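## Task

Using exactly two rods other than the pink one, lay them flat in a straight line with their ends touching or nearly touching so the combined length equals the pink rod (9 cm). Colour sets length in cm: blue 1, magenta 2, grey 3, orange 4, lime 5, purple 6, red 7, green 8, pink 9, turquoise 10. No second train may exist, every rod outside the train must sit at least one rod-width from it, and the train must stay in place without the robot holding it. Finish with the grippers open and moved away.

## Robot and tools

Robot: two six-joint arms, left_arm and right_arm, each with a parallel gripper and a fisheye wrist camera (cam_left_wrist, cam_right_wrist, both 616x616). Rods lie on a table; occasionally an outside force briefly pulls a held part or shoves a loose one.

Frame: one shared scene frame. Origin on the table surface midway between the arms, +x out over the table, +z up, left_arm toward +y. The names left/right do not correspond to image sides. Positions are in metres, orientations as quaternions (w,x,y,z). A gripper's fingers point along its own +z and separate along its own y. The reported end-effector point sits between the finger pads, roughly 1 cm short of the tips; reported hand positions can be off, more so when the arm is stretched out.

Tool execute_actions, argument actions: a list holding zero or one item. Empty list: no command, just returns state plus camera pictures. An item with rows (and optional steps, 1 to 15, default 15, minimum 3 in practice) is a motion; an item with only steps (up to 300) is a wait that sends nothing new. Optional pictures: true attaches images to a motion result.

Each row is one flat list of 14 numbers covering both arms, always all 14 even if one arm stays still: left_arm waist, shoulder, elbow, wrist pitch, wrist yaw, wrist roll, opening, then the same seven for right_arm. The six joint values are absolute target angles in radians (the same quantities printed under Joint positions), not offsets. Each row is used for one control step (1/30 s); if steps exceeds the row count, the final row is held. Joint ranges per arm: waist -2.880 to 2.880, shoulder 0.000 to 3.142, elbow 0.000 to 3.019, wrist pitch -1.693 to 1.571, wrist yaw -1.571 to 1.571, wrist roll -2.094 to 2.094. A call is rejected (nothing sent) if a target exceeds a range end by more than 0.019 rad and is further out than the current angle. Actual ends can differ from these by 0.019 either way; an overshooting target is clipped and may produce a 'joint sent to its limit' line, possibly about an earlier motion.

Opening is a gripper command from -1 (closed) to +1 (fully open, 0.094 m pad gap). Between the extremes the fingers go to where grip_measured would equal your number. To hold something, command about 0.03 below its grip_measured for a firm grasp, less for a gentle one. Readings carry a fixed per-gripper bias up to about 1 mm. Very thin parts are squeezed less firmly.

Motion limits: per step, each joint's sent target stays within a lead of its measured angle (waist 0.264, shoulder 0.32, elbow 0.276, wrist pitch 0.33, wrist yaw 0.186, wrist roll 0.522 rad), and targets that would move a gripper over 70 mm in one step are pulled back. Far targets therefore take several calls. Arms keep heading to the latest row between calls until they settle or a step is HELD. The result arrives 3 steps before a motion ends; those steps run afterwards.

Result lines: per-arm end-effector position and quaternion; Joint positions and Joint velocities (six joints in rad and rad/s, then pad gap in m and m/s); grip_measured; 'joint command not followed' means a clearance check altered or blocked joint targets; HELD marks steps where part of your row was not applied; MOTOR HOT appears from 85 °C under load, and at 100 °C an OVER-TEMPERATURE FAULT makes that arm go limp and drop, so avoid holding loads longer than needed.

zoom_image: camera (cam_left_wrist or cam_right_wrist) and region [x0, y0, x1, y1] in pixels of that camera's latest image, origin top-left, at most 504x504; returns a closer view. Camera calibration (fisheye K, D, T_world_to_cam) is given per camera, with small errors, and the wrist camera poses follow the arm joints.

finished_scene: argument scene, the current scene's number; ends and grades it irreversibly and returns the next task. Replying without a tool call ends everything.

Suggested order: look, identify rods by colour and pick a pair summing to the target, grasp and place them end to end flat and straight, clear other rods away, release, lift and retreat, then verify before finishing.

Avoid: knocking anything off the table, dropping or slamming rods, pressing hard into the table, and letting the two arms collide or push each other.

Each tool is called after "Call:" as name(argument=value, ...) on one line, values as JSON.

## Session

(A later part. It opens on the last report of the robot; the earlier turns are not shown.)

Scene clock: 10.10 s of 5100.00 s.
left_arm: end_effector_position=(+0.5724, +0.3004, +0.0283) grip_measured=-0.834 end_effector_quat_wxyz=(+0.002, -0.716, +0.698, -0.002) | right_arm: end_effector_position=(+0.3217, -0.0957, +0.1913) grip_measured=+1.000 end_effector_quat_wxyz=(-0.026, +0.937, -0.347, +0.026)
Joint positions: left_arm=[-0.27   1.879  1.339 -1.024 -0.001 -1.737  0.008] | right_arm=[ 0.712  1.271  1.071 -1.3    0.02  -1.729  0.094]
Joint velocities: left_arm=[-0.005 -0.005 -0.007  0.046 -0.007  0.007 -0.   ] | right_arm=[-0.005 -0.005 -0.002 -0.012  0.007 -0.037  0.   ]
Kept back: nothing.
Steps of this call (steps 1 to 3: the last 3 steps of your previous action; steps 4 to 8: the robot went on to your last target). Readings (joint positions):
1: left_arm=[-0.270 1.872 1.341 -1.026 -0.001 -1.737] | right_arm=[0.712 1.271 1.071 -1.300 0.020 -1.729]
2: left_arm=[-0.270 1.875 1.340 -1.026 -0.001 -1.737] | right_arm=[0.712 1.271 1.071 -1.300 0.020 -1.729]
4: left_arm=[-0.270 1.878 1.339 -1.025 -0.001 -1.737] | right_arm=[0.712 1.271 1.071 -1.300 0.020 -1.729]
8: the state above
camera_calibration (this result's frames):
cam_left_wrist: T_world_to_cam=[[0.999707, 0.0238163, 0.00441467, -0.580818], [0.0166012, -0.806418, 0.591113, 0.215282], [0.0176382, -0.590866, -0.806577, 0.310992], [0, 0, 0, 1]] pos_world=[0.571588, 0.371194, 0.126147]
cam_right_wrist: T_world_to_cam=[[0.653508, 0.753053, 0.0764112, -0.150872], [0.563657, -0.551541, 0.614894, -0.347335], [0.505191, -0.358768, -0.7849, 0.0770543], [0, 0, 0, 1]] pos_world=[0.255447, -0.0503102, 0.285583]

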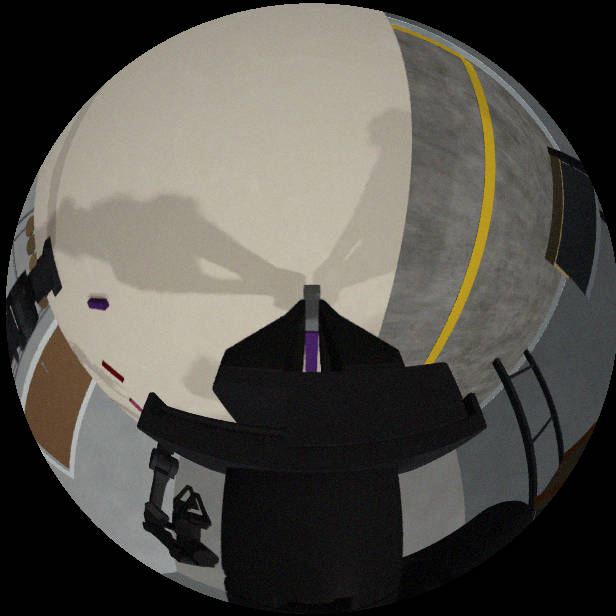

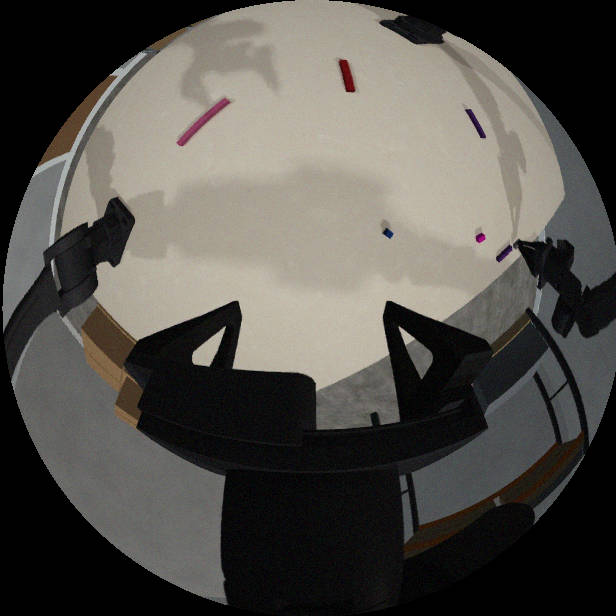

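Call:
execute_actions(actions=[{"rows":[[-0.27,1.897,1.335,-1.013,0,-1.745,-0.85,0.712,1.271,1.071,-1.3,0.02,-1.729,1],[-0.27,1.9,1.335,-1.011,0,-1.745,-0.85,0.712,1.271,1.071,-1.3,0.02,-1.729,1],[-0.27,1.903,1.335,-1.009,0,-1.745,-0.85,0.712,1.271,1.071,-1.3,0.02,-1.729,1],[-0.27,1.905,1.335,-1.008,0,-1.745,-0.85,0.712,1.271,1.071,-1.3,0.02,-1.729,1],[-0.275,1.905,1.335,-1.008,0,-1.745,-0.85,0.712,1.271,1.071,-1.3,0.02,-1.729,1],[-0.28,1.905,1.335,-1.008,0,-1.745,-0.85,0.712,1.271,1.071,-1.3,0.02,-1.729,1],[-0.284,1.905,1.335,-1.008,0,-1.75,-0.85,0.712,1.271,1.071,-1.3,0.02,-1.729,1],[-0.288,1.905,1.335,-1.008,0,-1.755,-0.85,0.712,1.271,1.071,-1.3,0.02,-1.729,1],[-0.292,1.905,1.335,-1.008,0,-1.755,-0.85,0.712,1.271,1.071,-1.3,0.02,-1.729,1]],"steps":15}])

Call:
execute_actions(actions=[{"steps":6}], pictures=true)

Call:
zoom_image(camera="cam_left_wrist", region=[250, 275, 370, 375])

Scene clock: 10.83 s of 5100.00 s.
left_arm: end_effector_position=(+0.5735, +0.2988, +0.0257) grip_measured=-0.834 end_effector_quat_wxyz=(+0.003, -0.718, +0.696, -0.003) | right_arm: end_effector_position=(+0.3217, -0.0957, +0.1913) grip_measured=+1.000 end_effector_quat_wxyz=(-0.026, +0.937, -0.347, +0.026)
Joint positions: left_arm=[-0.273  1.884  1.339 -1.017 -0.001 -1.744  0.008] | right_arm=[ 0.712  1.271  1.071 -1.3    0.02  -1.729  0.094]
Joint velocities: left_arm=[-0.034  0.005 -0.037  0.002 -0.022 -0.11   0.   ] | right_arm=[-0.005 -0.005 -0.037  0.002 -0.022  0.007  0.   ]
Steps of this call (steps 1 to 10: the robot went on to your last target; steps 11 to 22: the first 12 steps of this action). Readings (joint positions):
11: left_arm=[-0.270 1.879 1.339 -1.024 -0.001 -1.737] | right_arm=[0.712 1.271 1.071 -1.300 0.020 -1.729]
12: left_arm=[-0.270 1.879 1.339 -1.023 -0.001 -1.737] | right_arm=[0.712 1.271 1.071 -1.300 0.020 -1.729]
14: left_arm=[-0.270 1.879 1.339 -1.020 -0.001 -1.737] | right_arm=[0.712 1.271 1.071 -1.300 0.020 -1.729]
18: left_arm=[-0.270 1.882 1.339 -1.017 -0.001 -1.739] | right_arm=[0.712 1.271 1.071 -1.300 0.020 -1.729]
22: the state above

Scene clock: 11.03 s of 5100.00 s.
left_arm: end_effector_position=(+0.5732, +0.2968, +0.0257) grip_measured=-0.834 end_effector_quat_wxyz=(+0.003, -0.717, +0.697, -0.003) | right_arm: end_effector_position=(+0.3217, -0.0957, +0.1913) grip_measured=+1.000 end_effector_quat_wxyz=(-0.026, +0.937, -0.347, +0.026)
Joint positions: left_arm=[-0.277  1.884  1.339 -1.017 -0.001 -1.746  0.008] | right_arm=[ 0.712  1.271  1.071 -1.3    0.02  -1.729  0.094]
Joint velocities: left_arm=[-0.015 -0.015  0.007 -0.007  0.022  0.007  0.   ] | right_arm=[ 0.015  0.005  0.007 -0.012 -0.051 -0.022  0.   ]
Kept back: nothing.
Steps of this call (steps 1 to 3: the last 3 steps of your previous action; steps 4 to 6: the robot went on to your last target). Readings (joint positions):
1: left_arm=[-0.274 1.884 1.339 -1.017 -0.001 -1.744] | right_arm=[0.712 1.271 1.071 -1.300 0.020 -1.729]
2: left_arm=[-0.275 1.884 1.339 -1.017 -0.001 -1.745] | right_arm=[0.712 1.271 1.071 -1.300 0.020 -1.729]
4: left_arm=[-0.276 1.884 1.339 -1.017 -0.001 -1.746] | right_arm=[0.712 1.271 1.071 -1.300 0.020 -1.729]
6: the state above
camera_calibration (this result's frames):
cam_left_wrist: T_world_to_cam=[[0.999627, 0.0264877, 0.00667293, -0.58229], [0.0174125, -0.806141, 0.591467, 0.213304], [0.0210459, -0.59113, -0.806301, 0.304948], [0, 0, 0, 1]] pos_world=[0.571941, 0.367641, 0.123603]
cam_right_wrist: T_world_to_cam=[[0.653508, 0.753053, 0.0764112, -0.150872], [0.563657, -0.551541, 0.614894, -0.347335], [0.505191, -0.358768, -0.7849, 0.0770543], [0, 0, 0, 1]] pos_world=[0.255447, -0.0503102, 0.285583]

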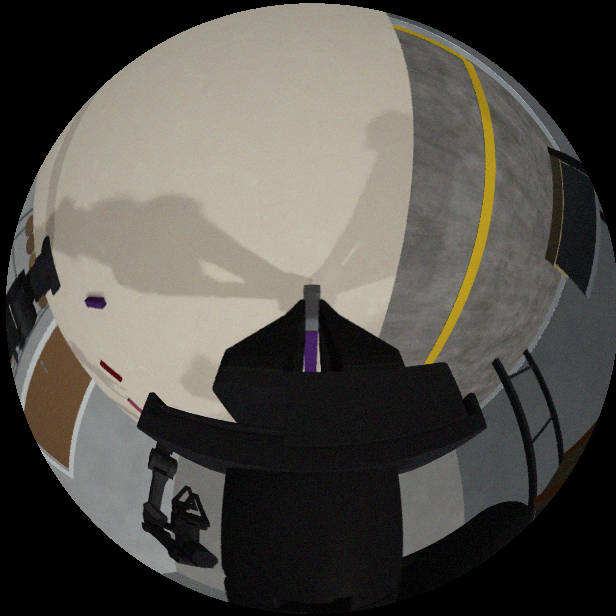

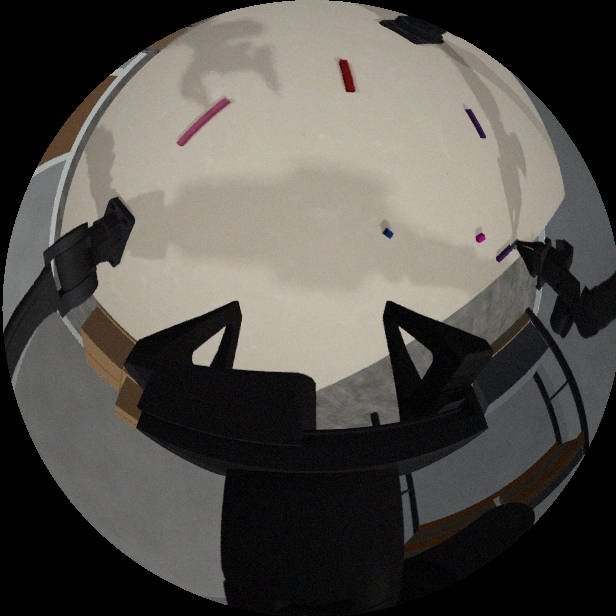

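Region (250, 275, 370, 375) of cam_left_wrist's 616x616 image, scaled by 4.200, with more detail than that image has.

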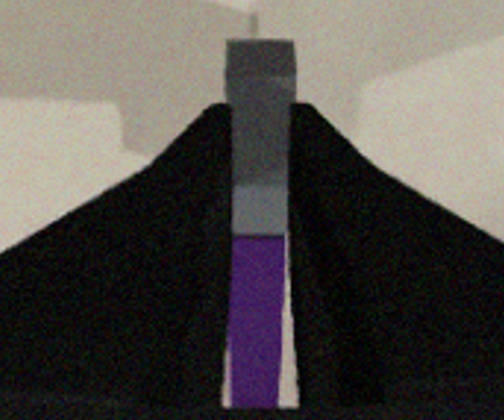

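Call:
execute_actions(actions=[{"rows":[[-0.29,1.9,1.335,-1.02,0,-1.75,-0.85,0.712,1.271,1.071,-1.3,0.02,-1.729,1],[-0.29,1.9,1.335,-1.028,0,-1.75,-0.85,0.712,1.271,1.071,-1.3,0.02,-1.729,1],[-0.29,1.9,1.335,-1.034,0,-1.75,-0.85,0.712,1.271,1.071,-1.3,0.02,-1.729,1],[-0.293,1.9,1.335,-1.034,0,-1.75,-0.85,0.712,1.271,1.071,-1.3,0.02,-1.729,1],[-0.296,1.9,1.335,-1.034,0,-1.75,-0.85,0.712,1.271,1.071,-1.3,0.02,-1.729,1],[-0.299,1.903,1.335,-1.034,0,-1.75,-0.85,0.712,1.271,1.071,-1.3,0.02,-1.729,1],[-0.302,1.906,1.335,-1.034,0,-1.75,-0.85,0.712,1.271,1.071,-1.3,0.02,-1.729,1],[-0.302,1.909,1.335,-1.034,0,-1.75,-0.85,0.712,1.271,1.071,-1.3,0.02,-1.729,1]],"steps":15}], pictures=true)

Call:
zoom_image(camera="cam_left_wrist", region=[250, 275, 370, 375])

Scene clock: 11.67 s of 5100.00 s.
left_arm: end_effector_position=(+0.5701, +0.2925, +0.0248) grip_measured=-0.834 end_effector_quat_wxyz=(-0.000, -0.714, +0.700, +0.002) | right_arm: end_effector_position=(+0.3217, -0.0957, +0.1913) grip_measured=+1.000 end_effector_quat_wxyz=(-0.026, +0.937, -0.347, +0.026)
Joint positions: left_arm=[-0.286  1.886  1.339 -1.026 -0.001 -1.747  0.008] | right_arm=[ 0.712  1.271  1.071 -1.3    0.02  -1.729  0.094]
Joint velocities: left_arm=[-0.044  0.005  0.017  0.002  0.037  0.007 -0.   ] | right_arm=[-0.005  0.005 -0.017  0.007 -0.066  0.037  0.   ]
Steps of this call (steps 1 to 7: the robot went on to your last target; steps 8 to 19: the first 12 steps of this action). Readings (joint positions):
8: left_arm=[-0.277 1.884 1.339 -1.017 -0.001 -1.747] | right_arm=[0.712 1.271 1.071 -1.300 0.020 -1.729]
9: left_arm=[-0.277 1.884 1.339 -1.018 -0.001 -1.747] | right_arm=[0.712 1.271 1.071 -1.300 0.020 -1.729]
11: left_arm=[-0.277 1.884 1.339 -1.022 -0.001 -1.747] | right_arm=[0.712 1.271 1.071 -1.300 0.020 -1.729]
15: left_arm=[-0.279 1.885 1.339 -1.026 -0.001 -1.747] | right_arm=[0.712 1.271 1.071 -1.300 0.020 -1.729]
19: the state above
camera_calibration (this result's frames):
cam_left_wrist: T_world_to_cam=[[0.99982, 0.0184769, -0.00422402, -0.576546], [0.0174107, -0.807259, 0.589941, 0.210888], [0.00749037, -0.589908, -0.807436, 0.309124], [0, 0, 0, 1]] pos_world=[0.570455, 0.363248, 0.122751]
cam_right_wrist: T_world_to_cam=[[0.653508, 0.753053, 0.0764112, -0.150872], [0.563657, -0.551541, 0.614894, -0.347335], [0.505191, -0.358768, -0.7849, 0.0770543], [0, 0, 0, 1]] pos_world=[0.255447, -0.0503102, 0.285583]

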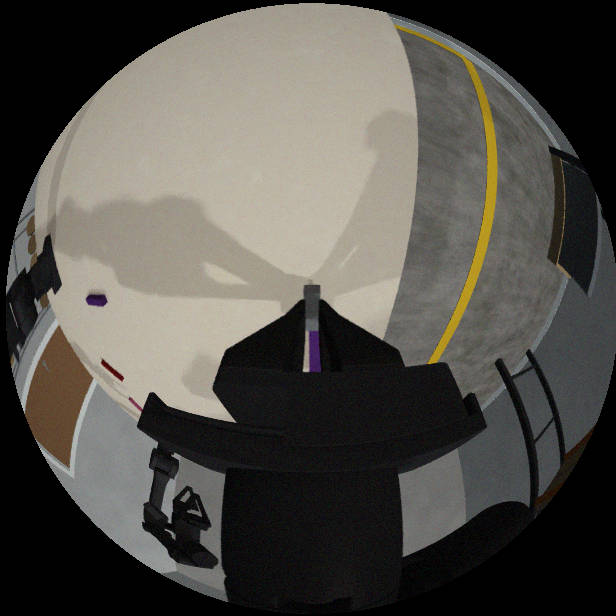

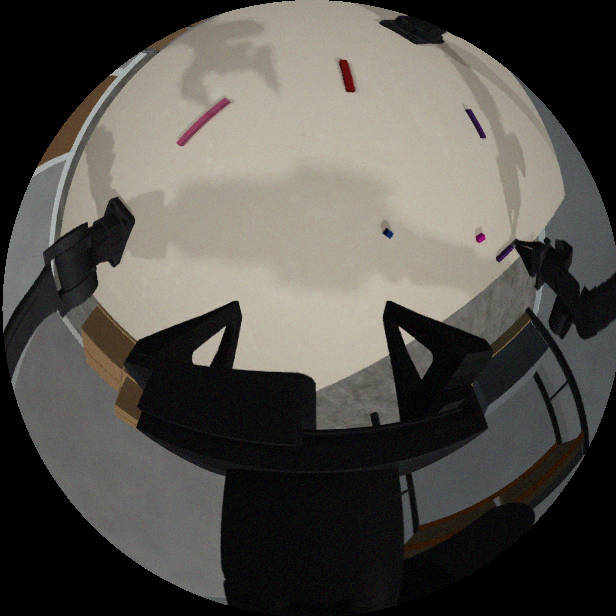

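Region (250, 275, 370, 375) of cam_left_wrist's 616x616 image, scaled by 4.200, with more detail than that image has.

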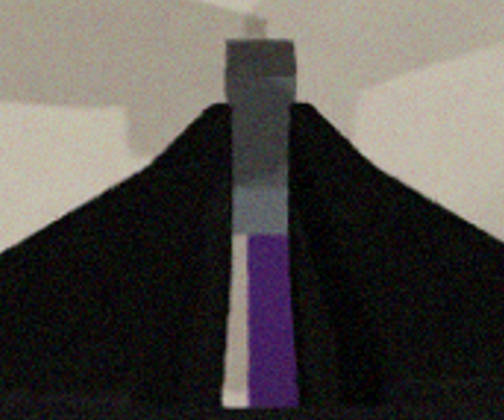

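Call:
execute_actions(actions=[{"rows":[[-0.295,1.9,1.335,-1.02,0,-1.75,-0.85,0.712,1.271,1.071,-1.3,0.02,-1.729,1],[-0.295,1.9,1.335,-1.014,0,-1.75,-0.85,0.712,1.271,1.071,-1.3,0.02,-1.729,1],[-0.295,1.9,1.335,-1.009,0,-1.75,-0.85,0.712,1.271,1.071,-1.3,0.02,-1.729,1]],"steps":12}], pictures=true)

Call:
zoom_image(camera="cam_left_wrist", region=[250, 275, 370, 375])

Scene clock: 12.13 s of 5100.00 s.
left_arm: end_effector_position=(+0.5716, +0.2909, +0.0236) grip_measured=-0.834 end_effector_quat_wxyz=(+0.001, -0.714, +0.701, -0.001) | right_arm: end_effector_position=(+0.3217, -0.0957, +0.1913) grip_measured=+1.000 end_effector_quat_wxyz=(-0.026, +0.937, -0.347, +0.026)
Joint positions: left_arm=[-0.288  1.888  1.339 -1.018 -0.001 -1.747  0.008] | right_arm=[ 0.712  1.271  1.071 -1.3    0.02  -1.729  0.094]
Joint velocities: left_arm=[-0.005 -0.005 -0.027  0.007 -0.007  0.007 -0.   ] | right_arm=[-0.005 -0.015 -0.012  0.012 -0.022  0.007  0.   ]
Steps of this call (steps 1 to 3: the last 3 steps of your previous action; steps 4 to 5: the robot went on to your last target; steps 6 to 14: the first 9 steps of this action). Readings (joint positions):
6: left_arm=[-0.288 1.888 1.339 -1.026 -0.001 -1.747] | right_arm=[0.712 1.271 1.071 -1.300 0.020 -1.729]
7: left_arm=[-0.288 1.888 1.339 -1.026 -0.001 -1.747] | right_arm=[0.712 1.271 1.071 -1.300 0.020 -1.729]
9: left_arm=[-0.288 1.888 1.339 -1.021 -0.001 -1.747] | right_arm=[0.712 1.271 1.071 -1.300 0.020 -1.729]
13: left_arm=[-0.288 1.888 1.339 -1.018 -0.001 -1.747] | right_arm=[0.712 1.271 1.071 -1.300 0.020 -1.729]
14: the state above
camera_calibration (this result's frames):
cam_left_wrist: T_world_to_cam=[[0.999874, 0.0158057, 0.00141234, -0.577391], [0.0119188, -0.806772, 0.590742, 0.213182], [0.0104765, -0.590651, -0.806859, 0.305685], [0, 0, 0, 1]] pos_world=[0.571575, 0.361668, 0.121525]
cam_right_wrist: T_world_to_cam=[[0.653508, 0.753053, 0.0764112, -0.150872], [0.563657, -0.551541, 0.614894, -0.347335], [0.505191, -0.358768, -0.7849, 0.0770543], [0, 0, 0, 1]] pos_world=[0.255447, -0.0503102, 0.285583]

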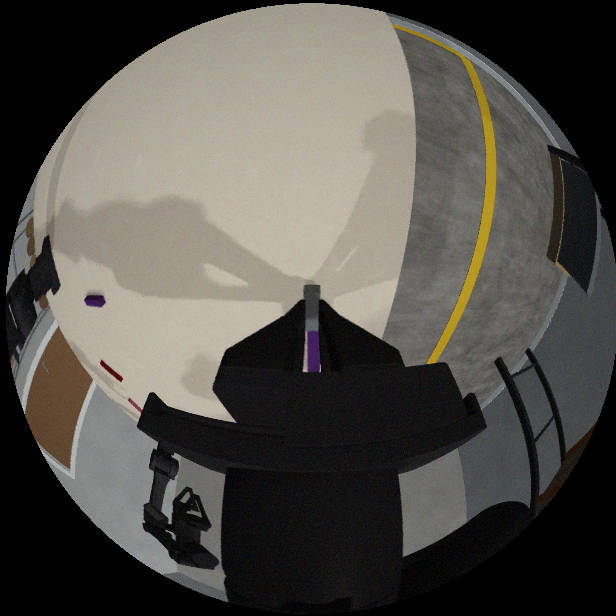

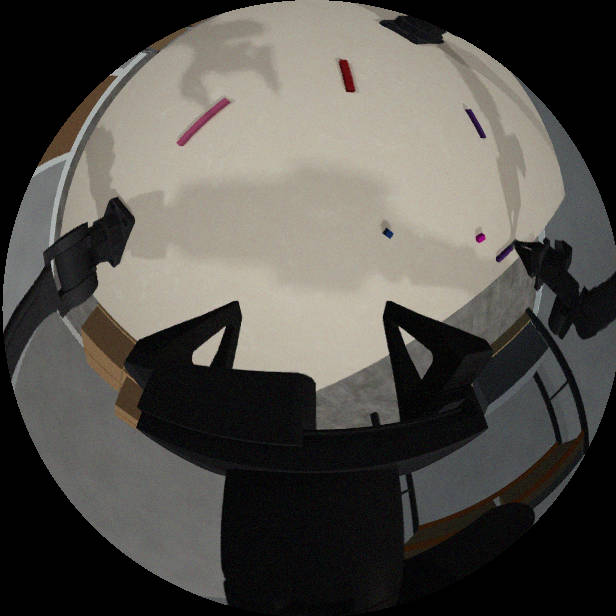

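Region (250, 275, 370, 375) of cam_left_wrist's 616x616 image, scaled by 4.200, with more detail than that image has.

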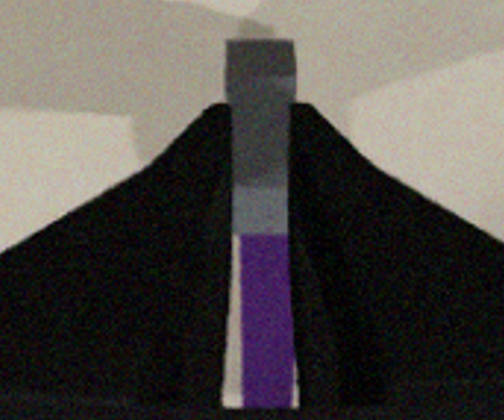

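Call:
execute_actions(actions=[{"rows":[[-0.297,1.905,1.335,-1.006,0,-1.75,-0.85,0.712,1.271,1.071,-1.3,0.02,-1.729,1],[-0.299,1.909,1.335,-1.003,0,-1.75,-0.85,0.712,1.271,1.071,-1.3,0.02,-1.729,1],[-0.301,1.912,1.335,-1.0,0,-1.75,-0.85,0.712,1.271,1.071,-1.3,0.02,-1.729,1],[-0.304,1.915,1.335,-1.0,0,-1.75,-0.85,0.712,1.271,1.071,-1.3,0.02,-1.729,1]],"steps":14}], pictures=true)

Call:
zoom_image(camera="cam_left_wrist", region=[250, 275, 370, 375])

Scene clock: 12.63 s of 5100.00 s.
left_arm: end_effector_position=(+0.5734, +0.2906, +0.0213) grip_measured=-0.834 end_effector_quat_wxyz=(+0.003, -0.714, +0.701, -0.003) | right_arm: end_effector_position=(+0.3217, -0.0957, +0.1913) grip_measured=+1.000 end_effector_quat_wxyz=(-0.026, +0.937, -0.347, +0.026)
Joint positions: left_arm=[-0.288  1.893  1.339 -1.009 -0.001 -1.747  0.008] | right_arm=[ 0.712  1.271  1.071 -1.3    0.02  -1.729  0.094]
Joint velocities: left_arm=[ 0.015 -0.005 -0.007 -0.017 -0.022 -0.037 -0.001] | right_arm=[-0.005 -0.005 -0.007 -0.002 -0.007  0.051  0.   ]
Steps of this call (steps 1 to 3: the last 3 steps of your previous action; step 4: the robot went on to your last target; steps 5 to 15: the first 11 steps of this action). Readings (joint positions):
5: left_arm=[-0.288 1.888 1.339 -1.018 -0.001 -1.747] | right_arm=[0.712 1.271 1.071 -1.300 0.020 -1.729]
6: left_arm=[-0.288 1.888 1.339 -1.016 -0.001 -1.747] | right_arm=[0.712 1.271 1.071 -1.300 0.020 -1.729]
8: left_arm=[-0.288 1.889 1.339 -1.012 -0.001 -1.747] | right_arm=[0.712 1.271 1.071 -1.300 0.020 -1.729]
12: left_arm=[-0.288 1.892 1.339 -1.009 -0.001 -1.747] | right_arm=[0.712 1.271 1.071 -1.300 0.020 -1.729]
15: the state above
camera_calibration (this result's frames):
cam_left_wrist: T_world_to_cam=[[0.999855, 0.0158087, 0.00629715, -0.579304], [0.00902378, -0.806313, 0.591421, 0.215811], [0.0144271, -0.591278, -0.806338, 0.301525], [0, 0, 0, 1]] pos_world=[0.572922, 0.361454, 0.119145]
cam_right_wrist: T_world_to_cam=[[0.653508, 0.753053, 0.0764112, -0.150872], [0.563657, -0.551541, 0.614894, -0.347335], [0.505191, -0.358768, -0.7849, 0.0770543], [0, 0, 0, 1]] pos_world=[0.255447, -0.0503102, 0.285583]

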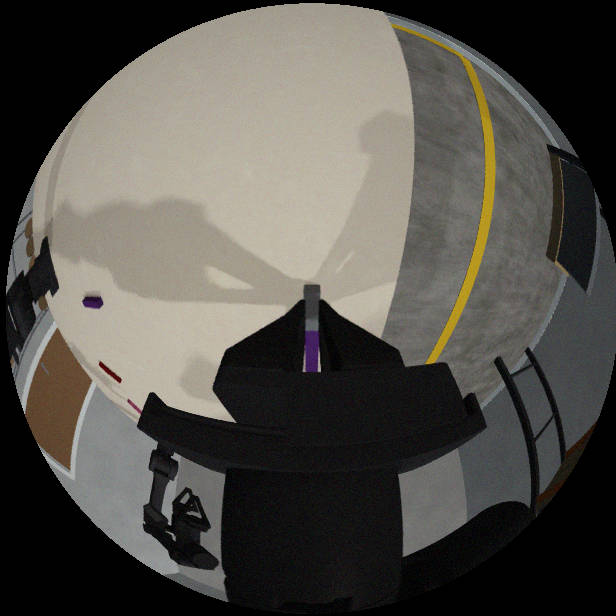

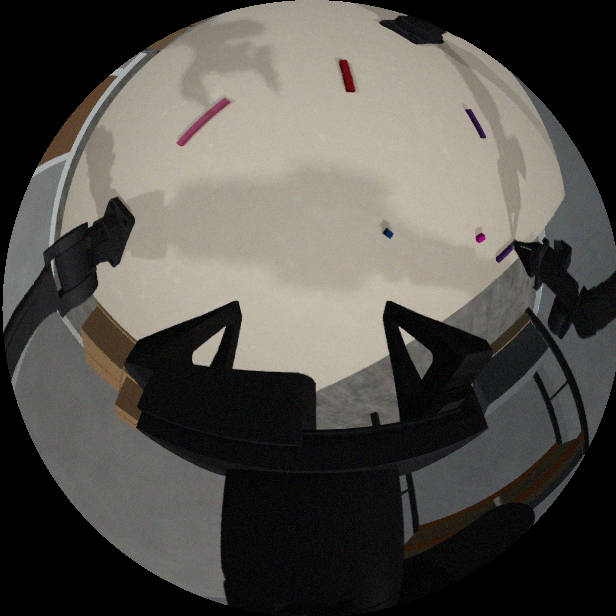

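Region (250, 275, 370, 375) of cam_left_wrist's 616x616 image, scaled by 4.200, with more detail than that image has.

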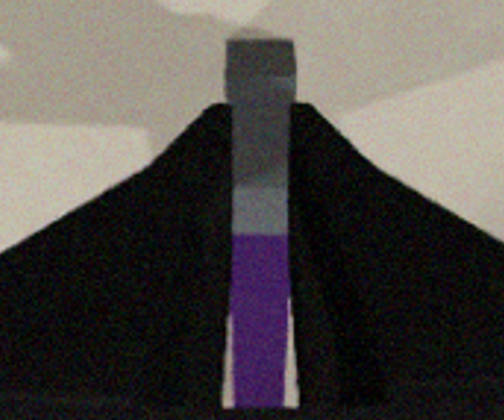

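Aligned, no end face visible. Small extra nudge, release, lift.

Call:
execute_actions(actions=[{"rows":[[-0.308,1.905,1.339,-1.009,0,-1.75,-0.85,0.712,1.271,1.071,-1.3,0.02,-1.729,1],[-0.31,1.905,1.339,-1.009,0,-1.75,-0.85,0.712,1.271,1.071,-1.3,0.02,-1.729,1],[-0.31,1.905,1.339,-1.009,0,-1.75,-0.85,0.712,1.271,1.071,-1.3,0.02,-1.729,1],[-0.31,1.905,1.339,-1.009,0,-1.75,-0.85,0.712,1.271,1.071,-1.3,0.02,-1.729,1],[-0.31,1.905,1.339,-1.009,0,-1.75,-0.85,0.712,1.271,1.071,-1.3,0.02,-1.729,1],[-0.292,1.9,1.339,-1.009,0,-1.75,-0.83,0.712,1.271,1.071,-1.3,0.02,-1.729,1],[-0.292,1.9,1.339,-1.009,0,-1.75,-0.8,0.712,1.271,1.071,-1.3,0.02,-1.729,1],[-0.292,1.895,1.339,-1.009,0,-1.75,-0.75,0.712,1.271,1.071,-1.3,0.02,-1.729,1],[-0.292,1.895,1.339,-1.009,0,-1.75,-0.65,0.712,1.271,1.071,-1.3,0.02,-1.729,1],[-0.292,1.895,1.339,-1.009,0,-1.75,-0.5,0.712,1.271,1.071,-1.3,0.02,-1.729,1],[-0.292,1.89,1.35,-1.009,0,-1.75,-0.3,0.712,1.271,1.071,-1.3,0.02,-1.729,1],[-0.292,1.88,1.36,-1.02,0,-1.75,0,0.712,1.271,1.071,-1.3,0.02,-1.729,1],[-0.292,1.87,1.37,-1.035,0,-1.75,0.3,0.712,1.271,1.071,-1.3,0.02,-1.729,1],[-0.292,1.855,1.38,-1.055,0,-1.75,0.6,0.712,1.271,1.071,-1.3,0.02,-1.729,1],[-0.292,1.84,1.39,-1.08,0,-1.75,1,0.712,1.271,1.071,-1.3,0.02,-1.729,1]],"steps":15}])

Call:
execute_actions(actions=[{"rows":[[-0.295,1.825,1.40,-1.105,0,-1.75,1,0.712,1.271,1.071,-1.3,0.02,-1.729,1],[-0.30,1.81,1.41,-1.13,0,-1.75,1,0.712,1.271,1.071,-1.3,0.02,-1.729,1],[-0.31,1.795,1.42,-1.155,0,-1.75,1,0.712,1.271,1.071,-1.3,0.02,-1.729,1],[-0.32,1.78,1.43,-1.18,0,-1.76,1,0.712,1.271,1.071,-1.3,0.02,-1.729,1],[-0.33,1.765,1.44,-1.205,0,-1.77,1,0.712,1.271,1.071,-1.3,0.02,-1.729,1],[-0.34,1.75,1.45,-1.23,0,-1.78,1,0.712,1.271,1.071,-1.3,0.02,-1.729,1],[-0.345,1.74,1.455,-1.25,0,-1.79,1,0.712,1.271,1.071,-1.3,0.02,-1.729,1],[-0.35,1.733,1.46,-1.265,0,-1.8,1,0.712,1.271,1.071,-1.3,0.02,-1.729,1]],"steps":15}])

Call:
execute_actions(actions=[{"steps":6}], pictures=true)

Call:
zoom_image(camera="cam_left_wrist", region=[250, 190, 390, 330])

Scene clock: 13.53 s of 5100.00 s.
left_arm: end_effector_position=(+0.5732, +0.2896, +0.0215) grip_measured=-0.163 end_effector_quat_wxyz=(+0.003, -0.713, +0.701, -0.003) | right_arm: end_effector_position=(+0.3217, -0.0957, +0.1913) grip_measured=+1.000 end_effector_quat_wxyz=(-0.026, +0.937, -0.347, +0.026)
Joint positions: left_arm=[-0.29   1.893  1.339 -1.009 -0.001 -1.747  0.039] | right_arm=[ 0.712  1.271  1.071 -1.3    0.02  -1.729  0.094]
Joint velocities: left_arm=[ 0.005 -0.024  0.012 -0.017 -0.037  0.007  0.324] | right_arm=[-0.024 -0.005  0.002 -0.017 -0.007 -0.037  0.   ]
Steps of this call (steps 1 to 3: the last 3 steps of your previous action; steps 4 to 15: the robot went on to your last target; steps 16 to 27: the first 12 steps of this action). Readings (joint positions):
16: left_arm=[-0.288 1.893 1.339 -1.009 -0.001 -1.747] | right_arm=[0.712 1.271 1.071 -1.300 0.020 -1.729]
17: left_arm=[-0.289 1.893 1.339 -1.009 -0.001 -1.747] | right_arm=[0.712 1.271 1.071 -1.300 0.020 -1.729]
19: left_arm=[-0.289 1.893 1.339 -1.009 -0.001 -1.747] | right_arm=[0.712 1.271 1.071 -1.300 0.020 -1.729]
23: left_arm=[-0.290 1.893 1.339 -1.009 -0.001 -1.747] | right_arm=[0.712 1.271 1.071 -1.300 0.020 -1.729]
27: the state above

Scene clock: 14.03 s of 5100.00 s.
left_arm: end_effector_position=(+0.5531, +0.2683, +0.1383) grip_measured=+1.000 end_effector_quat_wxyz=(+0.007, -0.708, +0.706, -0.010) | right_arm: end_effector_position=(+0.3217, -0.0957, +0.1913) grip_measured=+1.000 end_effector_quat_wxyz=(-0.026, +0.937, -0.347, +0.026)
Joint positions: left_arm=[-0.337  1.72   1.426 -1.252 -0.001 -1.781  0.094] | right_arm=[ 0.712  1.271  1.071 -1.3    0.02  -1.729  0.094]
Joint velocities: left_arm=[-0.2   -0.298  0.164 -0.066 -0.037 -0.139  0.   ] | right_arm=[ 0.034 -0.015  0.022 -0.007  0.037 -0.022  0.   ]
Steps of this call (steps 1 to 3: the last 3 steps of your previous action; steps 4 to 15: the first 12 steps of this action). Readings (joint positions):
4: left_arm=[-0.290 1.880 1.339 -1.056 -0.001 -1.747] | right_arm=[0.712 1.271 1.071 -1.300 0.020 -1.729]
5: left_arm=[-0.290 1.871 1.341 -1.079 -0.001 -1.747] | right_arm=[0.712 1.271 1.071 -1.300 0.020 -1.729]
7: left_arm=[-0.291 1.847 1.351 -1.127 -0.001 -1.747] | right_arm=[0.712 1.271 1.071 -1.300 0.020 -1.729]
11: left_arm=[-0.308 1.780 1.391 -1.216 -0.001 -1.764] | right_arm=[0.712 1.271 1.071 -1.300 0.020 -1.729]
15: the state above

Scene clock: 14.23 s of 5100.00 s.
left_arm: end_effector_position=(+0.5534, +0.2634, +0.1459) grip_measured=+1.000 end_effector_quat_wxyz=(+0.010, -0.708, +0.706, -0.015) | right_arm: end_effector_position=(+0.3217, -0.0957, +0.1913) grip_measured=+1.000 end_effector_quat_wxyz=(-0.026, +0.937, -0.347, +0.026)
Joint positions: left_arm=[-0.346  1.711  1.434 -1.257 -0.001 -1.789  0.094] | right_arm=[ 0.712  1.271  1.071 -1.3    0.02  -1.729  0.094]
Joint velocities: left_arm=[-0.005  0.063  0.002  0.007 -0.051  0.007  0.   ] | right_arm=[-0.005 -0.005 -0.012 -0.012 -0.066 -0.081  0.   ]
Kept back: nothing.
Steps of this call (steps 1 to 3: the last 3 steps of your previous action; steps 4 to 6: the robot went on to your last target). Readings (joint positions):
1: left_arm=[-0.342 1.712 1.430 -1.253 -0.001 -1.783] | right_arm=[0.712 1.271 1.071 -1.300 0.020 -1.729]
2: left_arm=[-0.345 1.707 1.433 -1.254 -0.001 -1.784] | right_arm=[0.712 1.271 1.071 -1.300 0.020 -1.729]
4: left_arm=[-0.346 1.706 1.434 -1.255 -0.001 -1.787] | right_arm=[0.712 1.271 1.071 -1.300 0.020 -1.729]
6: the state above
camera_calibration (this result's frames):
cam_left_wrist: T_world_to_cam=[[0.999414, -0.000087559, 0.0342338, -0.559288], [-0.020495, -0.80252, 0.596272, 0.134982], [0.0274211, -0.596625, -0.802052, 0.37977], [0, 0, 0, 1]] pos_world=[0.551313, 0.334857, 0.243256]
cam_right_wrist: T_world_to_cam=[[0.653508, 0.753053, 0.0764112, -0.150872], [0.563657, -0.551541, 0.614894, -0.347335], [0.505191, -0.358768, -0.7849, 0.0770543], [0, 0, 0, 1]] pos_world=[0.255447, -0.0503102, 0.285583]

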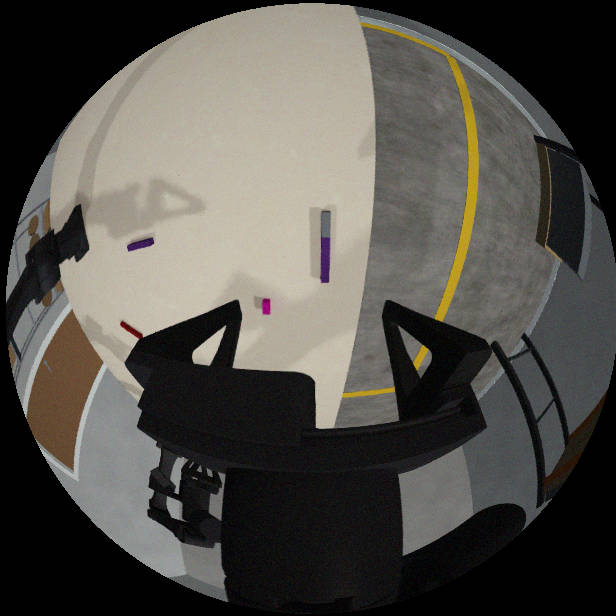

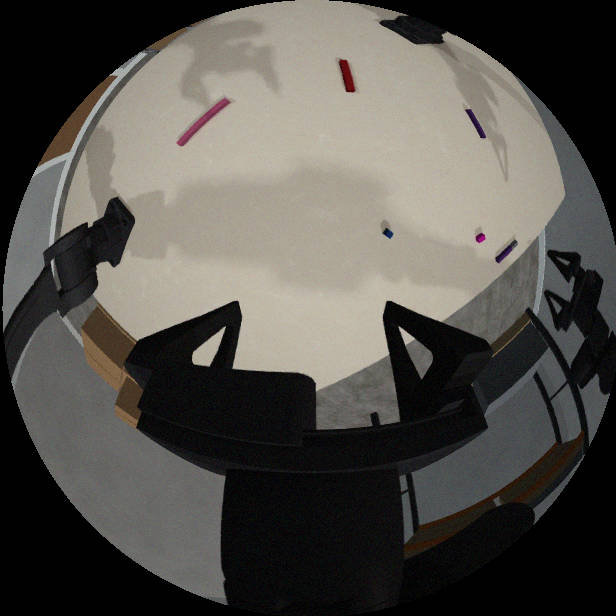

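Region (250, 190, 390, 330) of cam_left_wrist's 616x616 image, scaled by 3.600, with more detail than that image has.

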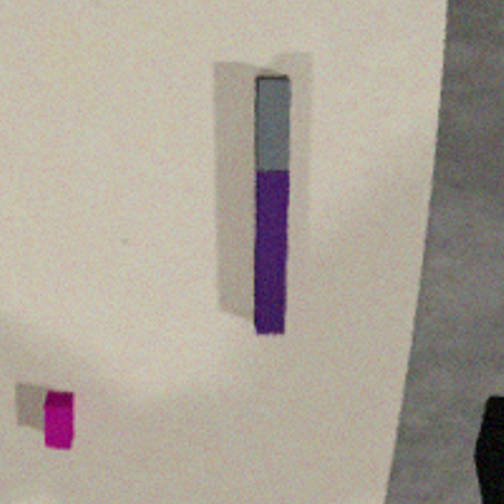

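Call:
finished_scene(scene=2)

The scene is finished: the task was done.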